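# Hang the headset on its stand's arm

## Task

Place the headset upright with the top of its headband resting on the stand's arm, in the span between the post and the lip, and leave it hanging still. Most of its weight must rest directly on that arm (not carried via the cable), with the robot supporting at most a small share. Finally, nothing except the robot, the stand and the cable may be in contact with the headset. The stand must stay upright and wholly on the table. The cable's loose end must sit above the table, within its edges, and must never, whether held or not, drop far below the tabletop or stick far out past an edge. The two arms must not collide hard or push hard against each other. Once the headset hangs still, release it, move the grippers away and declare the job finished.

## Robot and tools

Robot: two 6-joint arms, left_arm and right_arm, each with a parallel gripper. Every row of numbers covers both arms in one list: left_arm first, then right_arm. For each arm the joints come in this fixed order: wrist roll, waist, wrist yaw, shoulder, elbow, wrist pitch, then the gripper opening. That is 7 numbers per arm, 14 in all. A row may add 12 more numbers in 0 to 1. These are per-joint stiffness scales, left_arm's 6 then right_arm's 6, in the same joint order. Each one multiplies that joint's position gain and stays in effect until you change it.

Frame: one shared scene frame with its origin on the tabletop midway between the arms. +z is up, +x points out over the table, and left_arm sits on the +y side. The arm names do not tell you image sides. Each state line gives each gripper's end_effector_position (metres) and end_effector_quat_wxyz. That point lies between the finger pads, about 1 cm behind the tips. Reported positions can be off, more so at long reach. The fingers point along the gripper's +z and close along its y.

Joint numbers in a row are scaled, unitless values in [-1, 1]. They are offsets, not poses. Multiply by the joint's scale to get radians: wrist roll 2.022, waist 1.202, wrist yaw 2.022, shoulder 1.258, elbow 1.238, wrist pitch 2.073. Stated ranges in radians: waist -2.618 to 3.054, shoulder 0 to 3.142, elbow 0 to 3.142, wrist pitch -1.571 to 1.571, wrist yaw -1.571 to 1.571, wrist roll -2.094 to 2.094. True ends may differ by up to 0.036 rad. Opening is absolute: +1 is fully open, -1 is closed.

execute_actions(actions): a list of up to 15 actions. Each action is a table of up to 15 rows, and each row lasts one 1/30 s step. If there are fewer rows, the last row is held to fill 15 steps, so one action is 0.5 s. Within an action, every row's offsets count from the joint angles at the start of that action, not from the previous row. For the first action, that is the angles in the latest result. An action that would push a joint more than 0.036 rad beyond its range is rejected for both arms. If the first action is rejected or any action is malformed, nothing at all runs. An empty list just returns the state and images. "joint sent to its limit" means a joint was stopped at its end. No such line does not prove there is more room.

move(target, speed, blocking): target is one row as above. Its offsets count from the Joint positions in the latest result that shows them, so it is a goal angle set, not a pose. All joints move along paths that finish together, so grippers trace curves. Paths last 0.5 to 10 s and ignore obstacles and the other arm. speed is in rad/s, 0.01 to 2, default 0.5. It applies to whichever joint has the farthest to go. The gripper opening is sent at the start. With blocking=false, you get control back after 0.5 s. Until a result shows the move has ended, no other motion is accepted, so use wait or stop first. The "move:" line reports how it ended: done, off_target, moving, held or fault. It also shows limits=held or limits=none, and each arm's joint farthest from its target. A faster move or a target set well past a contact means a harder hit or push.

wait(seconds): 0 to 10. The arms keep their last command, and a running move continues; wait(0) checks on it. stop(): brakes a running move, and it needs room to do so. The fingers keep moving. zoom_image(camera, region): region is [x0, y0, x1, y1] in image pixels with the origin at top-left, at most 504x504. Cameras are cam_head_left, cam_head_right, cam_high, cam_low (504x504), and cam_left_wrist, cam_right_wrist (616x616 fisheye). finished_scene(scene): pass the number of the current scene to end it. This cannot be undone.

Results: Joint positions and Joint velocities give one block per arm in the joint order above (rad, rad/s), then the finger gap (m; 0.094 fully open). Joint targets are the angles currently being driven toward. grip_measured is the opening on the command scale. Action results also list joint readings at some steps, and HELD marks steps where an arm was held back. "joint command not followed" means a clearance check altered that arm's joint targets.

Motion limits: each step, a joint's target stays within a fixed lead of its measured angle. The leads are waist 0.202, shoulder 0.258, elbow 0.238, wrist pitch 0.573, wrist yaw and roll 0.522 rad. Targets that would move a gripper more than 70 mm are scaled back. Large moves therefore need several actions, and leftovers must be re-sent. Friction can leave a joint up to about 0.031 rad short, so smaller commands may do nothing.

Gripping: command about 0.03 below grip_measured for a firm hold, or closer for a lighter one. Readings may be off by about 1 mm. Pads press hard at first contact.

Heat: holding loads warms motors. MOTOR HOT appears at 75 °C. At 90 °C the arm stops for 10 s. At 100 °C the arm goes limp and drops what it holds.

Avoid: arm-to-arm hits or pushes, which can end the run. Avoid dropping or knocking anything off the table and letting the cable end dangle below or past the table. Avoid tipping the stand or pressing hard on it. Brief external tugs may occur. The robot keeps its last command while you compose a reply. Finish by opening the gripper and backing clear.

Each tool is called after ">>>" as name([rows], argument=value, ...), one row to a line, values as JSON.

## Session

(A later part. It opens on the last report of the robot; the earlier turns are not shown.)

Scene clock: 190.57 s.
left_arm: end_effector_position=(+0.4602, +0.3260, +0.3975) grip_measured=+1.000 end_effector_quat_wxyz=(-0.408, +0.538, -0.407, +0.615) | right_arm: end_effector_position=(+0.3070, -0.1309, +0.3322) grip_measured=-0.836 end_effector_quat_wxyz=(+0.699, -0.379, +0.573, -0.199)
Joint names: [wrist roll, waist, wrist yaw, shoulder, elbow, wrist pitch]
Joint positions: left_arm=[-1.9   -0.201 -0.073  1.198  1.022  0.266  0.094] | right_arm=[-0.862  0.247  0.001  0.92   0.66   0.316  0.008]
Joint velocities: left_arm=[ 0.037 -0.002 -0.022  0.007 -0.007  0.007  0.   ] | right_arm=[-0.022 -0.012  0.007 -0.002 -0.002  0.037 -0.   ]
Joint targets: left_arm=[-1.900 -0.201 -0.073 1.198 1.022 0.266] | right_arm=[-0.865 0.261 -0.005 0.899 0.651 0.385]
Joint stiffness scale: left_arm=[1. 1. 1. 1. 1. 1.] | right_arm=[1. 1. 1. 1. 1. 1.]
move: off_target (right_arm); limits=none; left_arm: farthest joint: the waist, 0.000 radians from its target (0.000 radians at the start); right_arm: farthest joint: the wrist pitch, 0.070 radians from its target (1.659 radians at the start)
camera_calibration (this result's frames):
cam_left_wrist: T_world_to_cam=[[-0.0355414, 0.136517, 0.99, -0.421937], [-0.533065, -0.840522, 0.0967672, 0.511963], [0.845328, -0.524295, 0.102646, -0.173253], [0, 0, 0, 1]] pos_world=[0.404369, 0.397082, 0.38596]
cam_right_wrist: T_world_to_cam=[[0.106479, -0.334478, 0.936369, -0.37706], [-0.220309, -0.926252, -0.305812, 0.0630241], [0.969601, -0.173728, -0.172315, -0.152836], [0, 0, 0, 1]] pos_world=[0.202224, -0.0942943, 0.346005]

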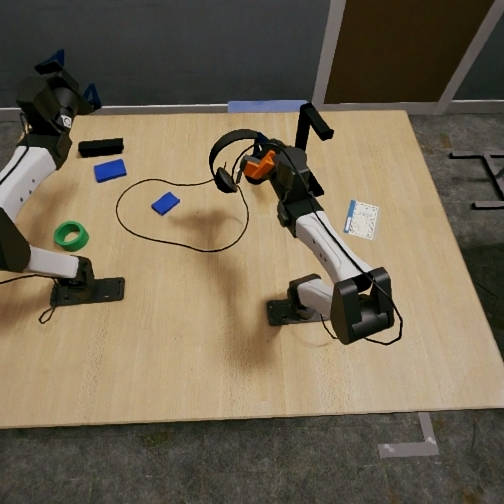

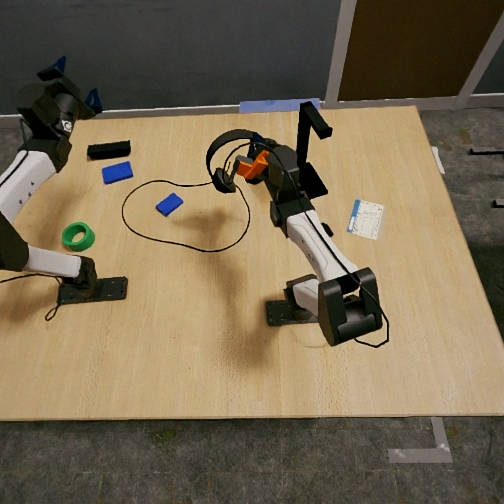

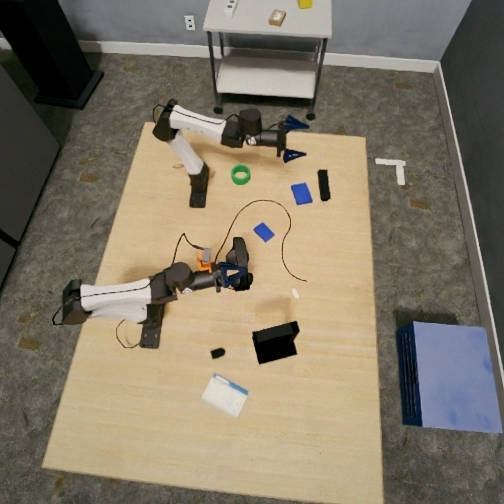

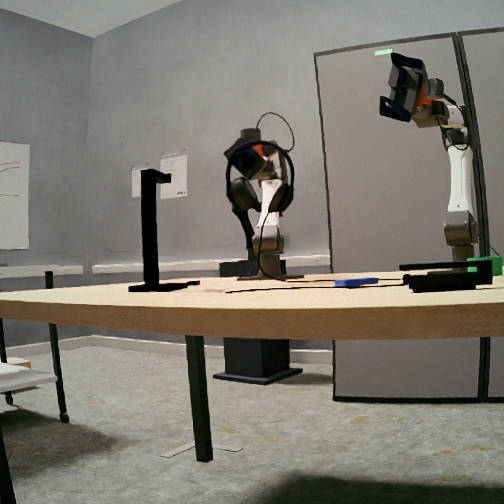

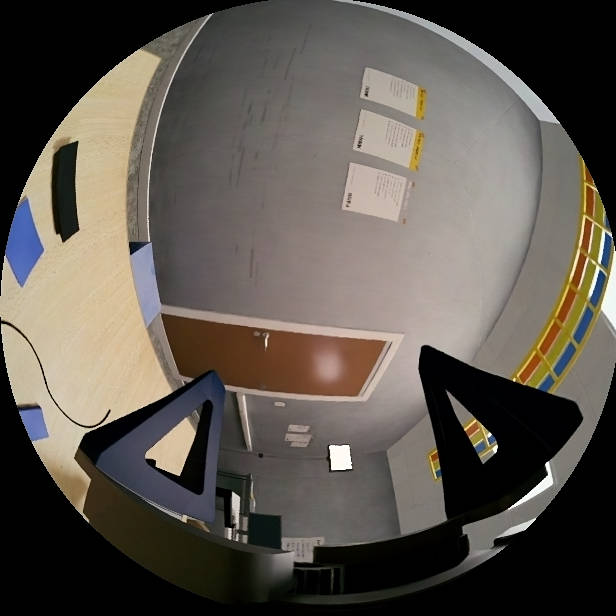

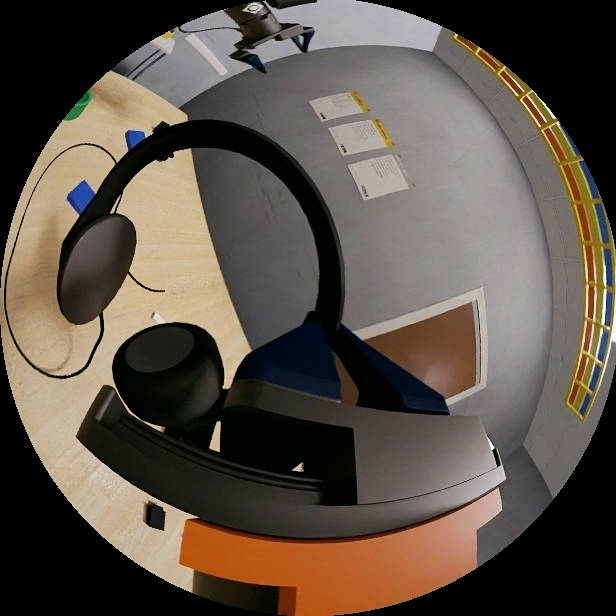

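>>> move(target=[0,0,0,0,0,0,1,0,-0.88,-0.44,-0.03,0,0.03,-1], speed=0.6)

>>> move(target=[0,0,0,0,0,0,1,0,0,0,0.3,0.19,0.08,-1])

Scene clock: 203.07 s.
left_arm: end_effector_position=(+0.4602, +0.3260, +0.3975) grip_measured=+1.000 end_effector_quat_wxyz=(-0.408, +0.538, -0.407, +0.615) | right_arm: end_effector_position=(+0.2709, -0.3367, +0.3354) grip_measured=-0.835 end_effector_quat_wxyz=(+0.671, -0.353, +0.591, -0.276)
Joint names: [wrist roll, waist, wrist yaw, shoulder, elbow, wrist pitch]
Joint positions: left_arm=[-1.9   -0.201 -0.073  1.198  1.022  0.266  0.094] | right_arm=[-0.863 -0.798 -0.884  0.904  0.66   0.328  0.008]
Joint velocities: left_arm=[-0.051  0.017 -0.022 -0.007  0.012 -0.007  0.   ] | right_arm=[ 0.022 -0.012 -0.007 -0.007 -0.022  0.037  0.001]
Joint targets: left_arm=[-1.900 -0.201 -0.073 1.198 1.022 0.266] | right_arm=[-0.862 -0.811 -0.889 0.883 0.660 0.378]
Joint stiffness scale: left_arm=[1. 1. 1. 1. 1. 1.] | right_arm=[1. 1. 1. 1. 1. 1.]
move: off_target (right_arm); limits=none; left_arm: farthest joint: the waist, 0.000 radians from its target (0.000 radians at the start); right_arm: farthest joint: the wrist pitch, 0.051 radians from its target (0.062 radians at the start)
camera_calibration (this result's frames):
cam_left_wrist: T_world_to_cam=[[-0.0355414, 0.136517, 0.99, -0.421937], [-0.533065, -0.840522, 0.0967672, 0.511963], [0.845328, -0.524295, 0.102646, -0.173253], [0, 0, 0, 1]] pos_world=[0.404369, 0.397082, 0.38596]
cam_right_wrist: T_world_to_cam=[[0.0444277, -0.285848, 0.957245, -0.418801], [-0.364891, -0.896631, -0.250812, -0.103855], [0.92999, -0.338147, -0.144139, -0.207097], [0, 0, 0, 1]] pos_world=[0.173309, -0.282862, 0.344996]

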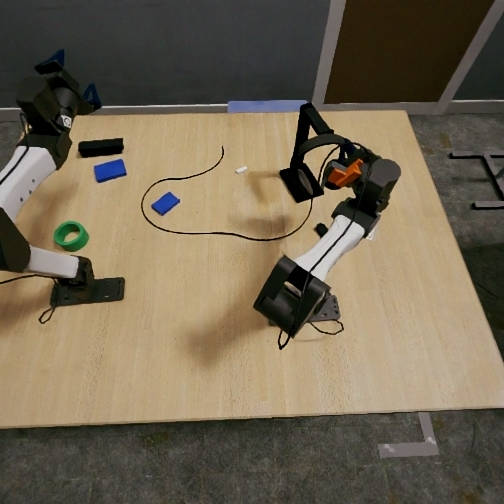

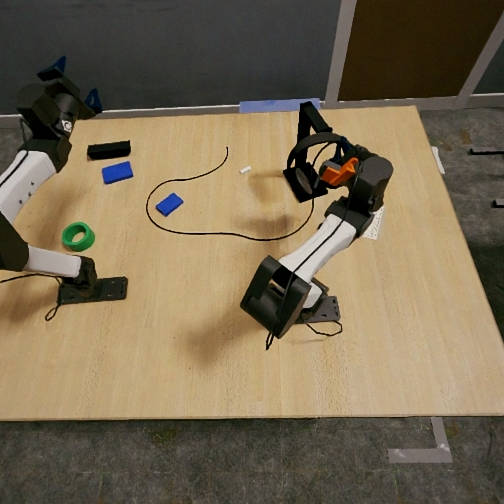

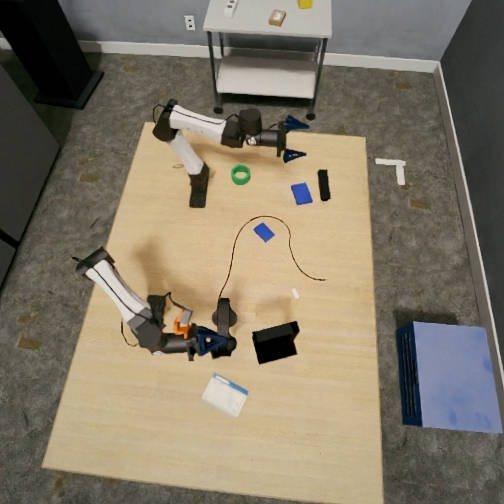

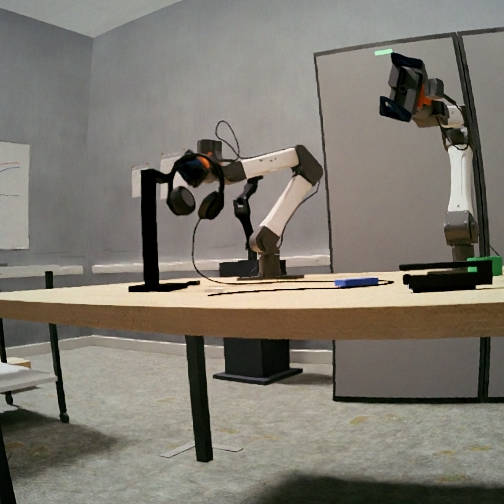

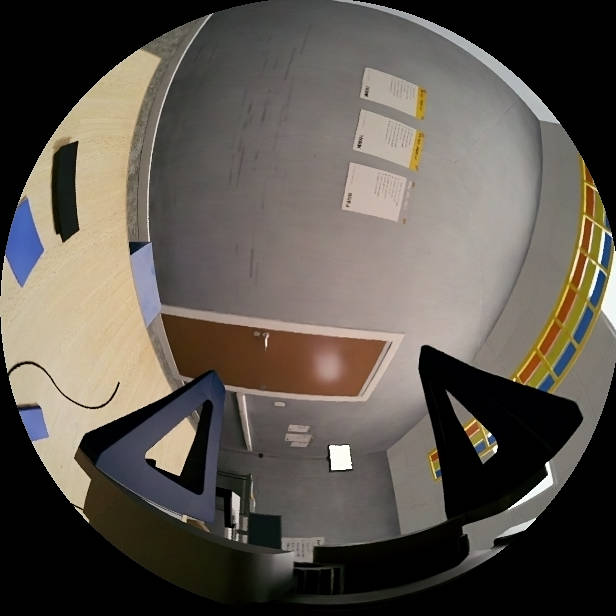

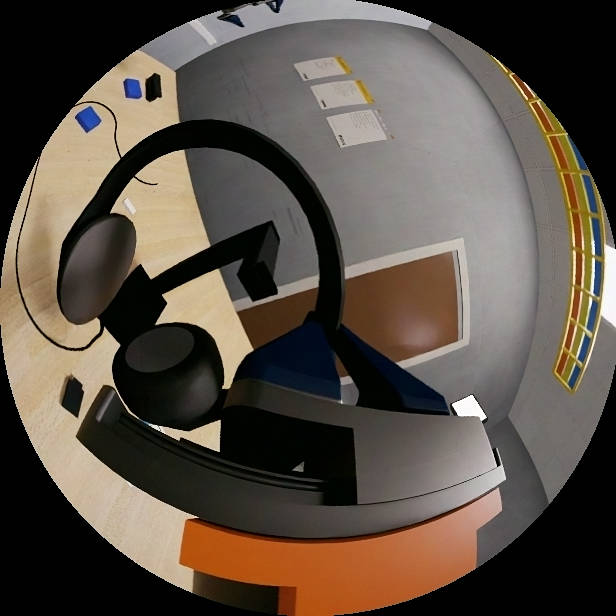

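Scene clock: 204.47 s.
left_arm: end_effector_position=(+0.4602, +0.3260, +0.3975) grip_measured=+1.000 end_effector_quat_wxyz=(-0.408, +0.538, -0.407, +0.615) | right_arm: end_effector_position=(+0.3330, -0.3930, +0.3240) grip_measured=-0.836 end_effector_quat_wxyz=(+0.664, -0.344, +0.613, -0.254)
Joint names: [wrist roll, waist, wrist yaw, shoulder, elbow, wrist pitch]
Joint positions: left_arm=[-1.9   -0.201 -0.073  1.198  1.022  0.266  0.094] | right_arm=[-0.863 -0.798 -0.885  1.28   0.857  0.442  0.008]
Joint velocities: left_arm=[-0.125 -0.017 -0.051  0.017  0.002 -0.022  0.   ] | right_arm=[ 0.051 -0.012 -0.007  0.007 -0.002 -0.066  0.   ]
Joint targets: left_arm=[-1.900 -0.201 -0.073 1.198 1.022 0.266] | right_arm=[-0.863 -0.798 -0.884 1.281 0.896 0.493]
Joint stiffness scale: left_arm=[1. 1. 1. 1. 1. 1.] | right_arm=[1. 1. 1. 1. 1. 1.]
move: off_target (right_arm); limits=none; left_arm: farthest joint: the waist, 0.000 radians from its target (0.000 radians at the start); right_arm: farthest joint: the wrist pitch, 0.052 radians from its target (0.166 radians at the start)
camera_calibration (this result's frames):
cam_left_wrist: T_world_to_cam=[[-0.0355414, 0.136517, 0.99, -0.421937], [-0.533065, -0.840522, 0.0967672, 0.511963], [0.845328, -0.524295, 0.102646, -0.173253], [0, 0, 0, 1]] pos_world=[0.404369, 0.397082, 0.38596]
cam_right_wrist: T_world_to_cam=[[0.0901182, -0.327209, 0.940645, -0.452874], [-0.377102, -0.885375, -0.271855, -0.11929], [0.921777, -0.33022, -0.20318, -0.26058], [0, 0, 0, 1]] pos_world=[0.236025, -0.33985, 0.340619]

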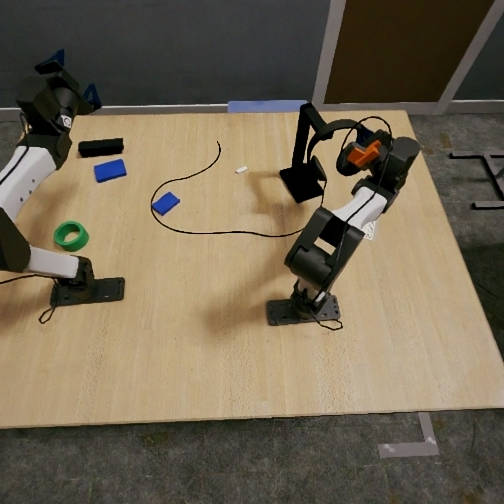

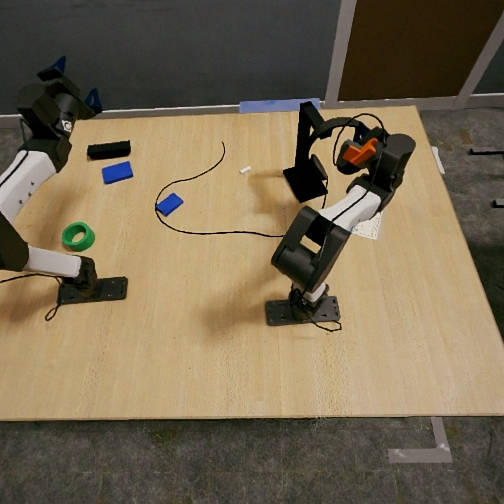

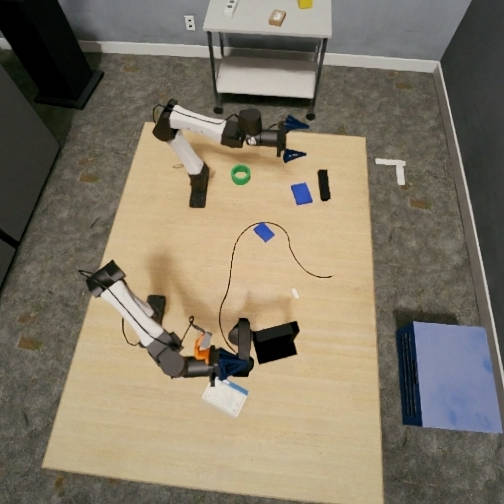

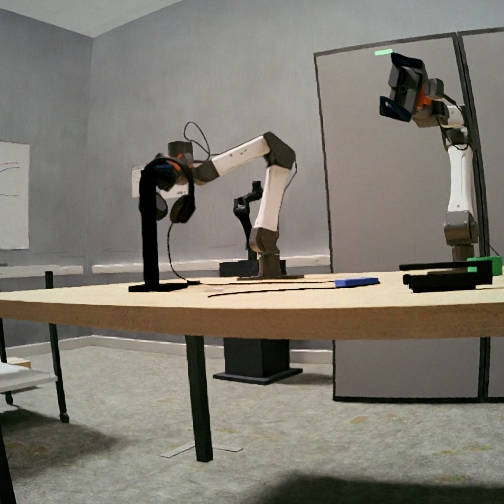

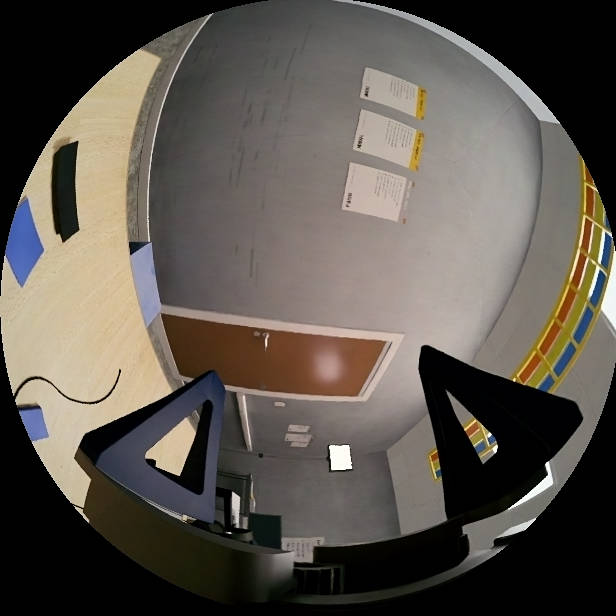

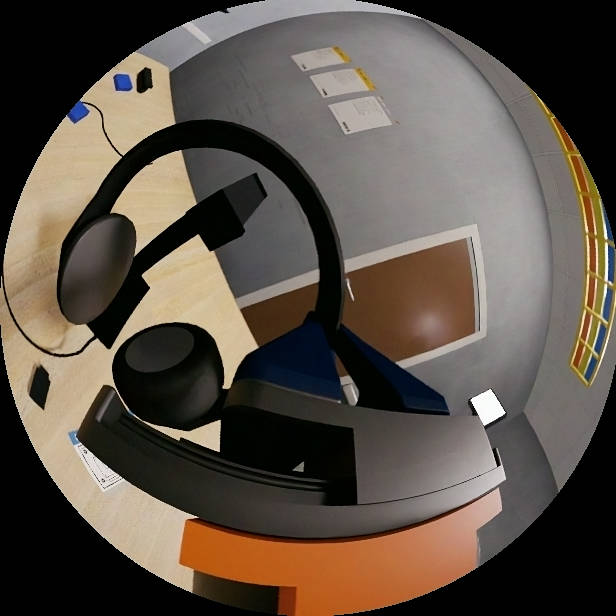

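>>> move(target=[0,0,0,0,0,0,1,0,0.175,0.105,0.23,0.22,0.045,-1], speed=0.3)

Scene clock: 220.57 s.
left_arm: end_effector_position=(+0.4602, +0.3260, +0.3975) grip_measured=+1.000 end_effector_quat_wxyz=(-0.408, +0.538, -0.407, +0.615) | right_arm: end_effector_position=(+0.4270, -0.3880, +0.3180) grip_measured=-0.836 end_effector_quat_wxyz=(+0.662, -0.341, +0.620, -0.249)
Joint names: [wrist roll, waist, wrist yaw, shoulder, elbow, wrist pitch]
Joint positions: left_arm=[-1.9   -0.201 -0.073  1.198  1.022  0.266  0.094] | right_arm=[-0.863 -0.598 -0.679  1.569  1.091  0.479  0.008]
Joint velocities: left_arm=[-0.037  0.012 -0.037 -0.017 -0.022  0.007  0.   ] | right_arm=[ 0.051 -0.007 -0.022 -0.012  0.012  0.037  0.001]
Joint targets: left_arm=[-1.900 -0.201 -0.073 1.198 1.022 0.266] | right_arm=[-0.863 -0.588 -0.672 1.569 1.129 0.535]
Joint stiffness scale: left_arm=[1. 1. 1. 1. 1. 1.] | right_arm=[1. 1. 1. 1. 1. 1.]
move: off_target (right_arm); limits=none; left_arm: farthest joint: the waist, 0.000 radians from its target (0.000 radians at the start); right_arm: farthest joint: the wrist pitch, 0.057 radians from its target (0.093 radians at the start)
camera_calibration (this result's frames):
cam_left_wrist: T_world_to_cam=[[-0.0355414, 0.136517, 0.99, -0.421937], [-0.533065, -0.840522, 0.0967672, 0.511963], [0.845328, -0.524295, 0.102646, -0.173253], [0, 0, 0, 1]] pos_world=[0.404369, 0.397082, 0.38596]
cam_right_wrist: T_world_to_cam=[[0.101513, -0.339505, 0.935111, -0.461959], [-0.384929, -0.880157, -0.277766, -0.0737117], [0.917347, -0.331754, -0.220032, -0.340145], [0, 0, 0, 1]] pos_world=[0.330552, -0.33456, 0.336665]

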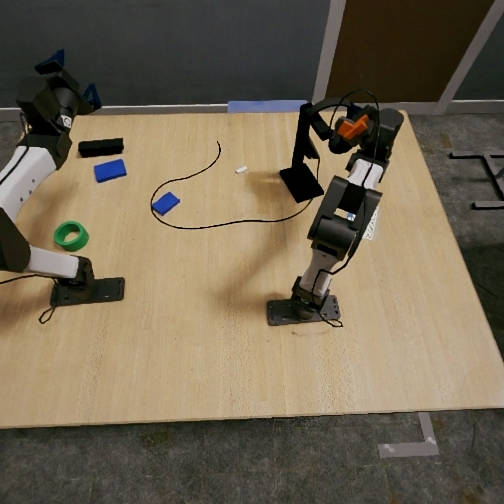

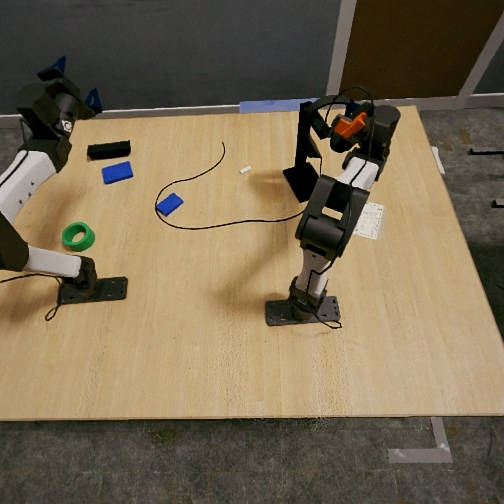

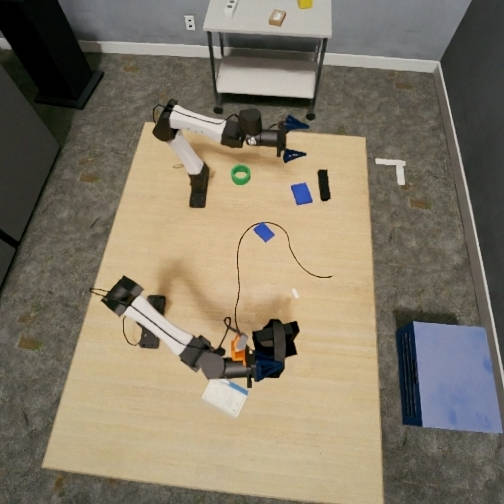

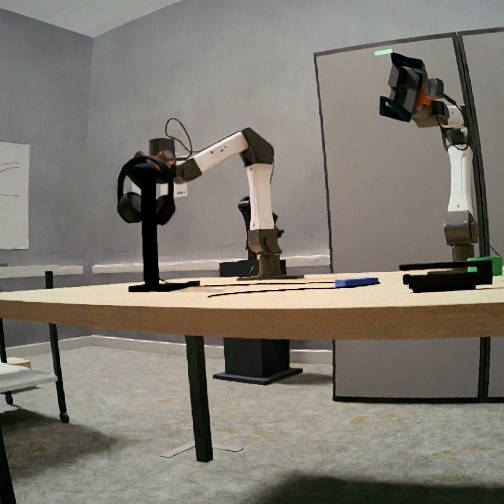

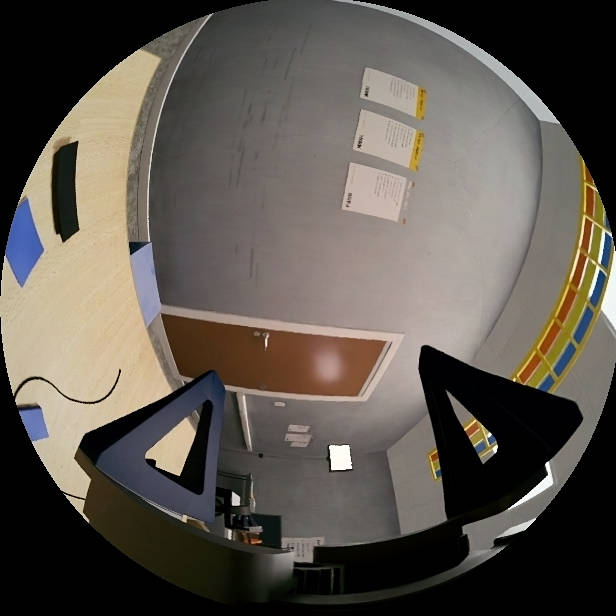

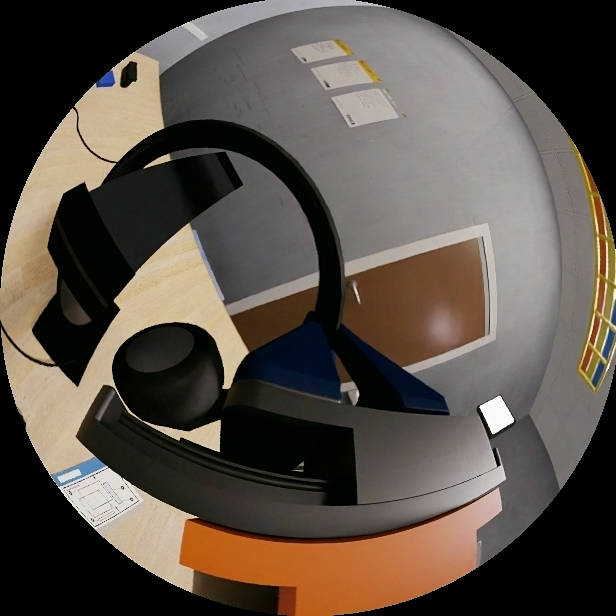

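>>> move(target=[0,0,0,0,0,0,1,0,0.065,0,0.02,-0.075,0.085,-1], speed=0.2)

>>> zoom_image(camera="cam_low", region=[90,120,230,260])

>>> zoom_image(camera="cam_high", region=[210,290,330,410])

Scene clock: 232.93 s.
left_arm: end_effector_position=(+0.4602, +0.3260, +0.3975) grip_measured=+1.000 end_effector_quat_wxyz=(-0.408, +0.538, -0.407, +0.615) | right_arm: end_effector_position=(+0.4345, -0.3572, +0.2952) grip_measured=-0.836 end_effector_quat_wxyz=(+0.672, -0.361, +0.603, -0.232)
Joint names: [wrist roll, waist, wrist yaw, shoulder, elbow, wrist pitch]
Joint positions: left_arm=[-1.9   -0.201 -0.073  1.198  1.022  0.266  0.094] | right_arm=[-0.863 -0.533 -0.679  1.593  1.009  0.598  0.008]
Joint velocities: left_arm=[-0.007 -0.002  0.007  0.012 -0.017  0.022  0.   ] | right_arm=[ 0.007 -0.007  0.022 -0.007 -0.002  0.037 -0.001]
Joint targets: left_arm=[-1.900 -0.201 -0.073 1.198 1.022 0.266] | right_arm=[-0.863 -0.519 -0.679 1.594 0.998 0.655]
Joint stiffness scale: left_arm=[1. 1. 1. 1. 1. 1.] | right_arm=[1. 1. 1. 1. 1. 1.]
move: off_target (right_arm); limits=none; left_arm: farthest joint: the waist, 0.000 radians from its target (0.000 radians at the start); right_arm: farthest joint: the wrist pitch, 0.057 radians from its target (0.177 radians at the start)
camera_calibration (this result's frames):
cam_left_wrist: T_world_to_cam=[[-0.0355414, 0.136517, 0.99, -0.421937], [-0.533065, -0.840522, 0.0967672, 0.511963], [0.845328, -0.524295, 0.102646, -0.173253], [0, 0, 0, 1]] pos_world=[0.404369, 0.397082, 0.38596]
cam_right_wrist: T_world_to_cam=[[0.111715, -0.326409, 0.938604, -0.431723], [-0.324038, -0.904857, -0.276105, -0.0858774], [0.939425, -0.273298, -0.206855, -0.334433], [0, 0, 0, 1]] pos_world=[0.334577, -0.310025, 0.312327]

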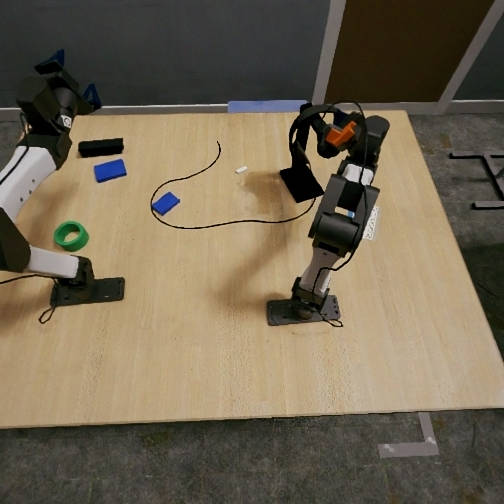

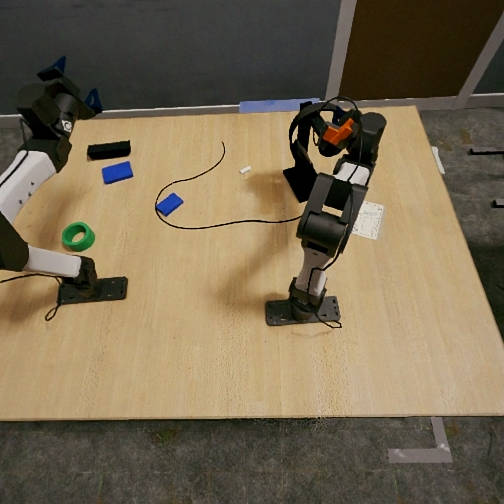

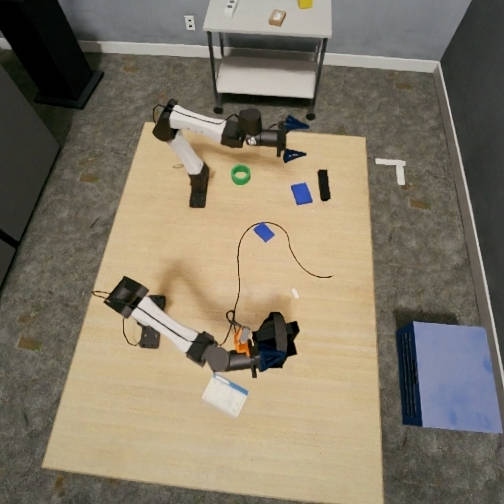

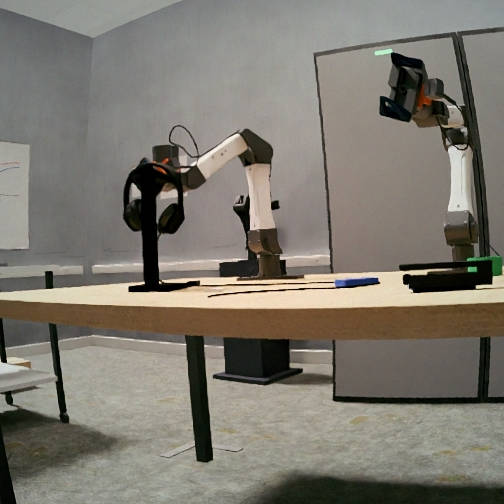

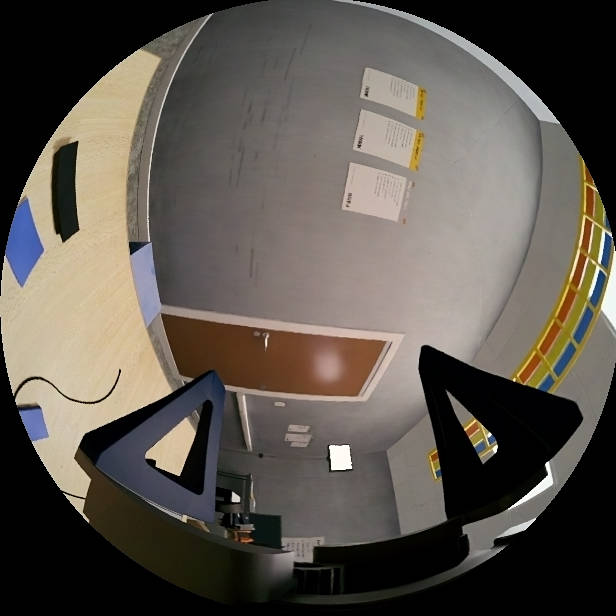

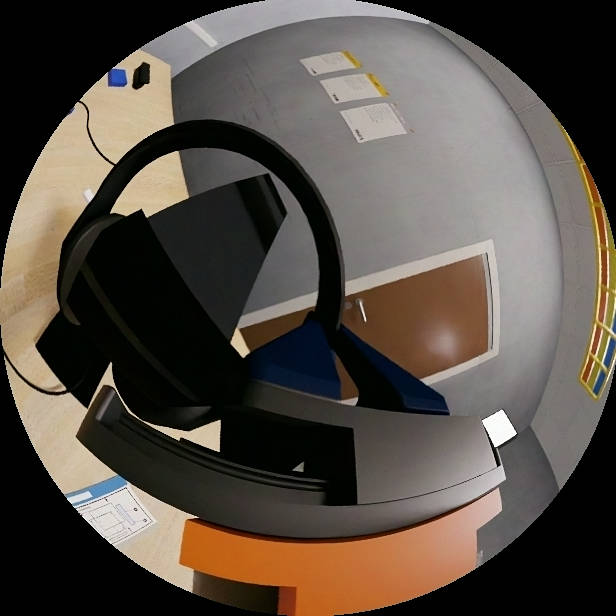

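Region (90, 120, 230, 260) of cam_low's 504x504 image, scaled by 3.600, with more detail than that image has.

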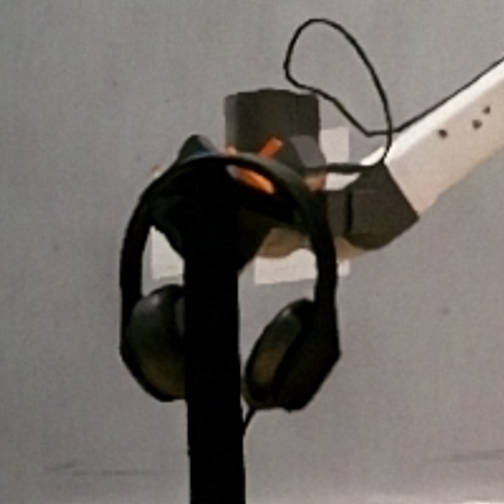

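Region (210, 290, 330, 410) of cam_high's 504x504 image, scaled by 4.200, with more detail than that image has.

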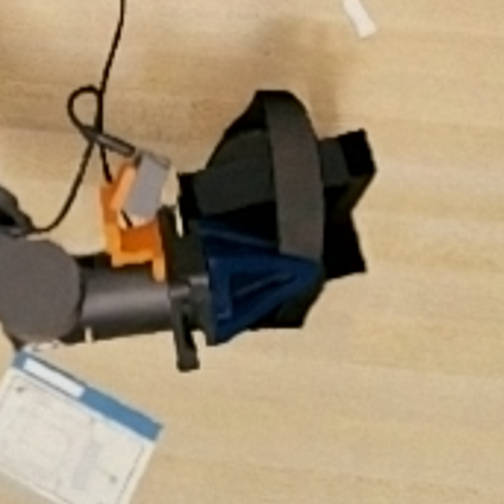

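>>> move(target=[0,0,0,0,0,0,1,0,-0.055,0,-0.03,-0.085,0.06,-1], speed=0.15)

>>> zoom_image(camera="cam_low", region=[90,120,230,260])

Scene clock: 241.63 s.
left_arm: end_effector_position=(+0.4602, +0.3260, +0.3975) grip_measured=+1.000 end_effector_quat_wxyz=(-0.408, +0.538, -0.407, +0.615) | right_arm: end_effector_position=(+0.4184, -0.3690, +0.2865) grip_measured=-0.836 end_effector_quat_wxyz=(+0.674, -0.354, +0.597, -0.251)
Joint names: [wrist roll, waist, wrist yaw, shoulder, elbow, wrist pitch]
Joint positions: left_arm=[-1.9   -0.201 -0.073  1.198  1.022  0.266  0.094] | right_arm=[-0.862 -0.576 -0.694  1.572  0.923  0.695  0.008]
Joint velocities: left_arm=[-0.022 -0.007 -0.022  0.007 -0.002  0.037  0.   ] | right_arm=[-0.007 -0.002 -0.051  0.002 -0.002 -0.007 -0.001]
Joint targets: left_arm=[-1.900 -0.201 -0.073 1.198 1.022 0.266] | right_arm=[-0.863 -0.599 -0.679 1.555 0.903 0.723]
Joint stiffness scale: left_arm=[1. 1. 1. 1. 1. 1.] | right_arm=[1. 1. 1. 1. 1. 1.]
move: off_target (right_arm); limits=none; left_arm: farthest joint: the waist, 0.000 radians from its target (0.000 radians at the start); right_arm: farthest joint: the wrist pitch, 0.027 radians from its target (0.124 radians at the start)
camera_calibration (this result's frames):
cam_left_wrist: T_world_to_cam=[[-0.0355414, 0.136517, 0.99, -0.421937], [-0.533065, -0.840522, 0.0967672, 0.511963], [0.845328, -0.524295, 0.102646, -0.173253], [0, 0, 0, 1]] pos_world=[0.404369, 0.397082, 0.38596]
cam_right_wrist: T_world_to_cam=[[0.0768496, -0.315223, 0.945901, -0.408934], [-0.34161, -0.899609, -0.272042, -0.0960206], [0.936695, -0.302222, -0.176818, -0.342421], [0, 0, 0, 1]] pos_world=[0.319368, -0.318774, 0.300143]

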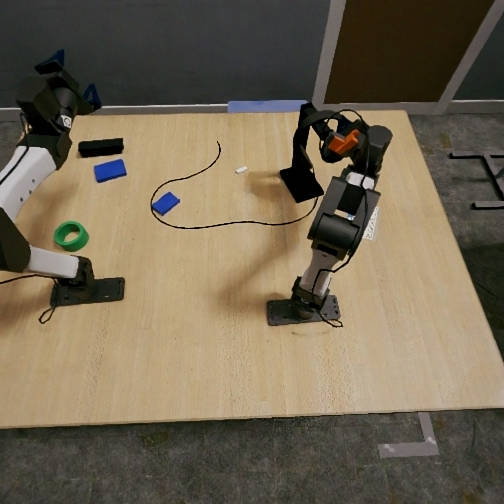

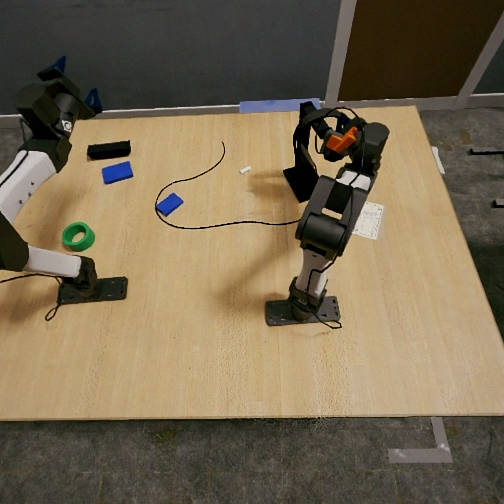

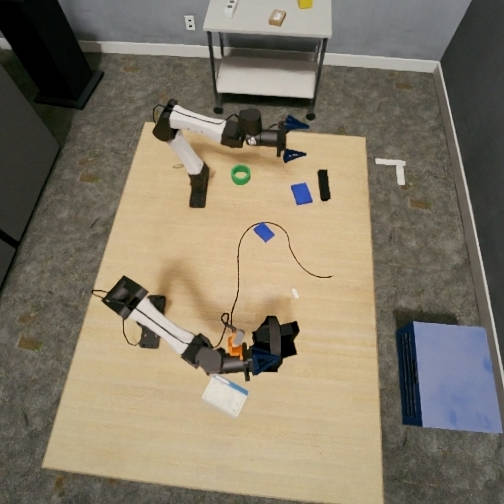

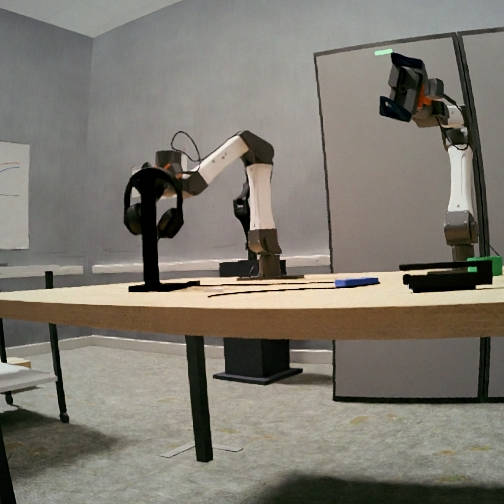

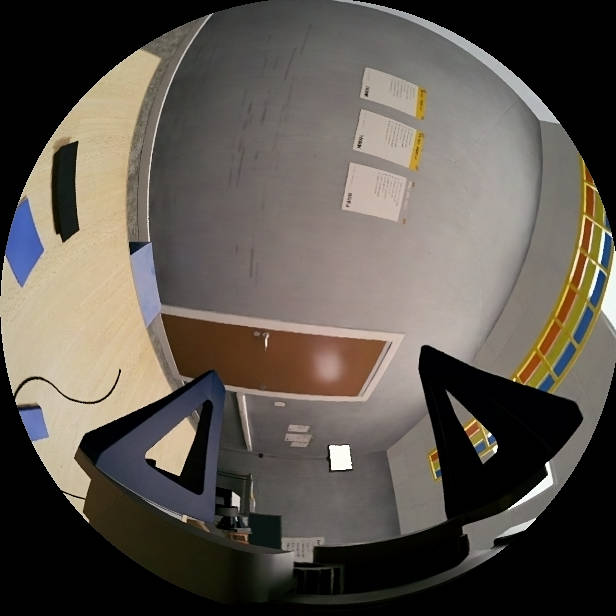

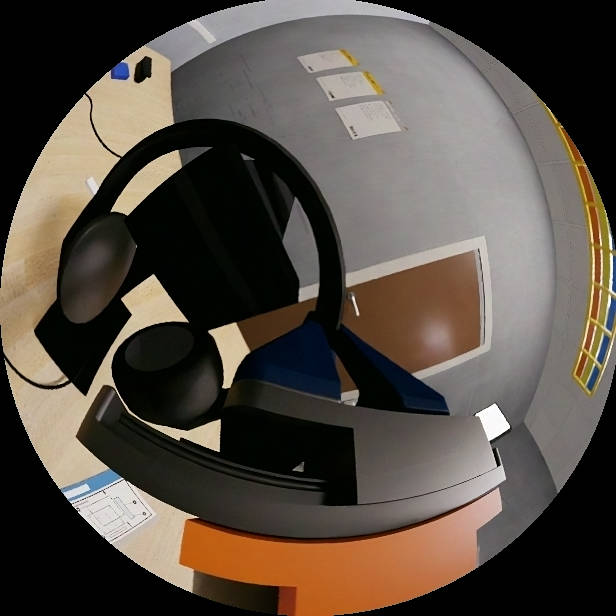

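Region (90, 120, 230, 260) of cam_low's 504x504 image, scaled by 3.600, with more detail than that image has.

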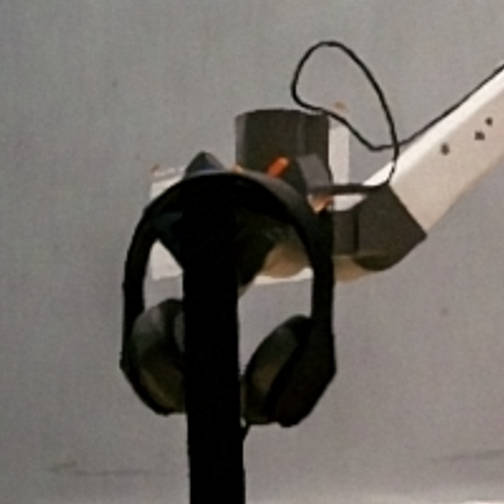

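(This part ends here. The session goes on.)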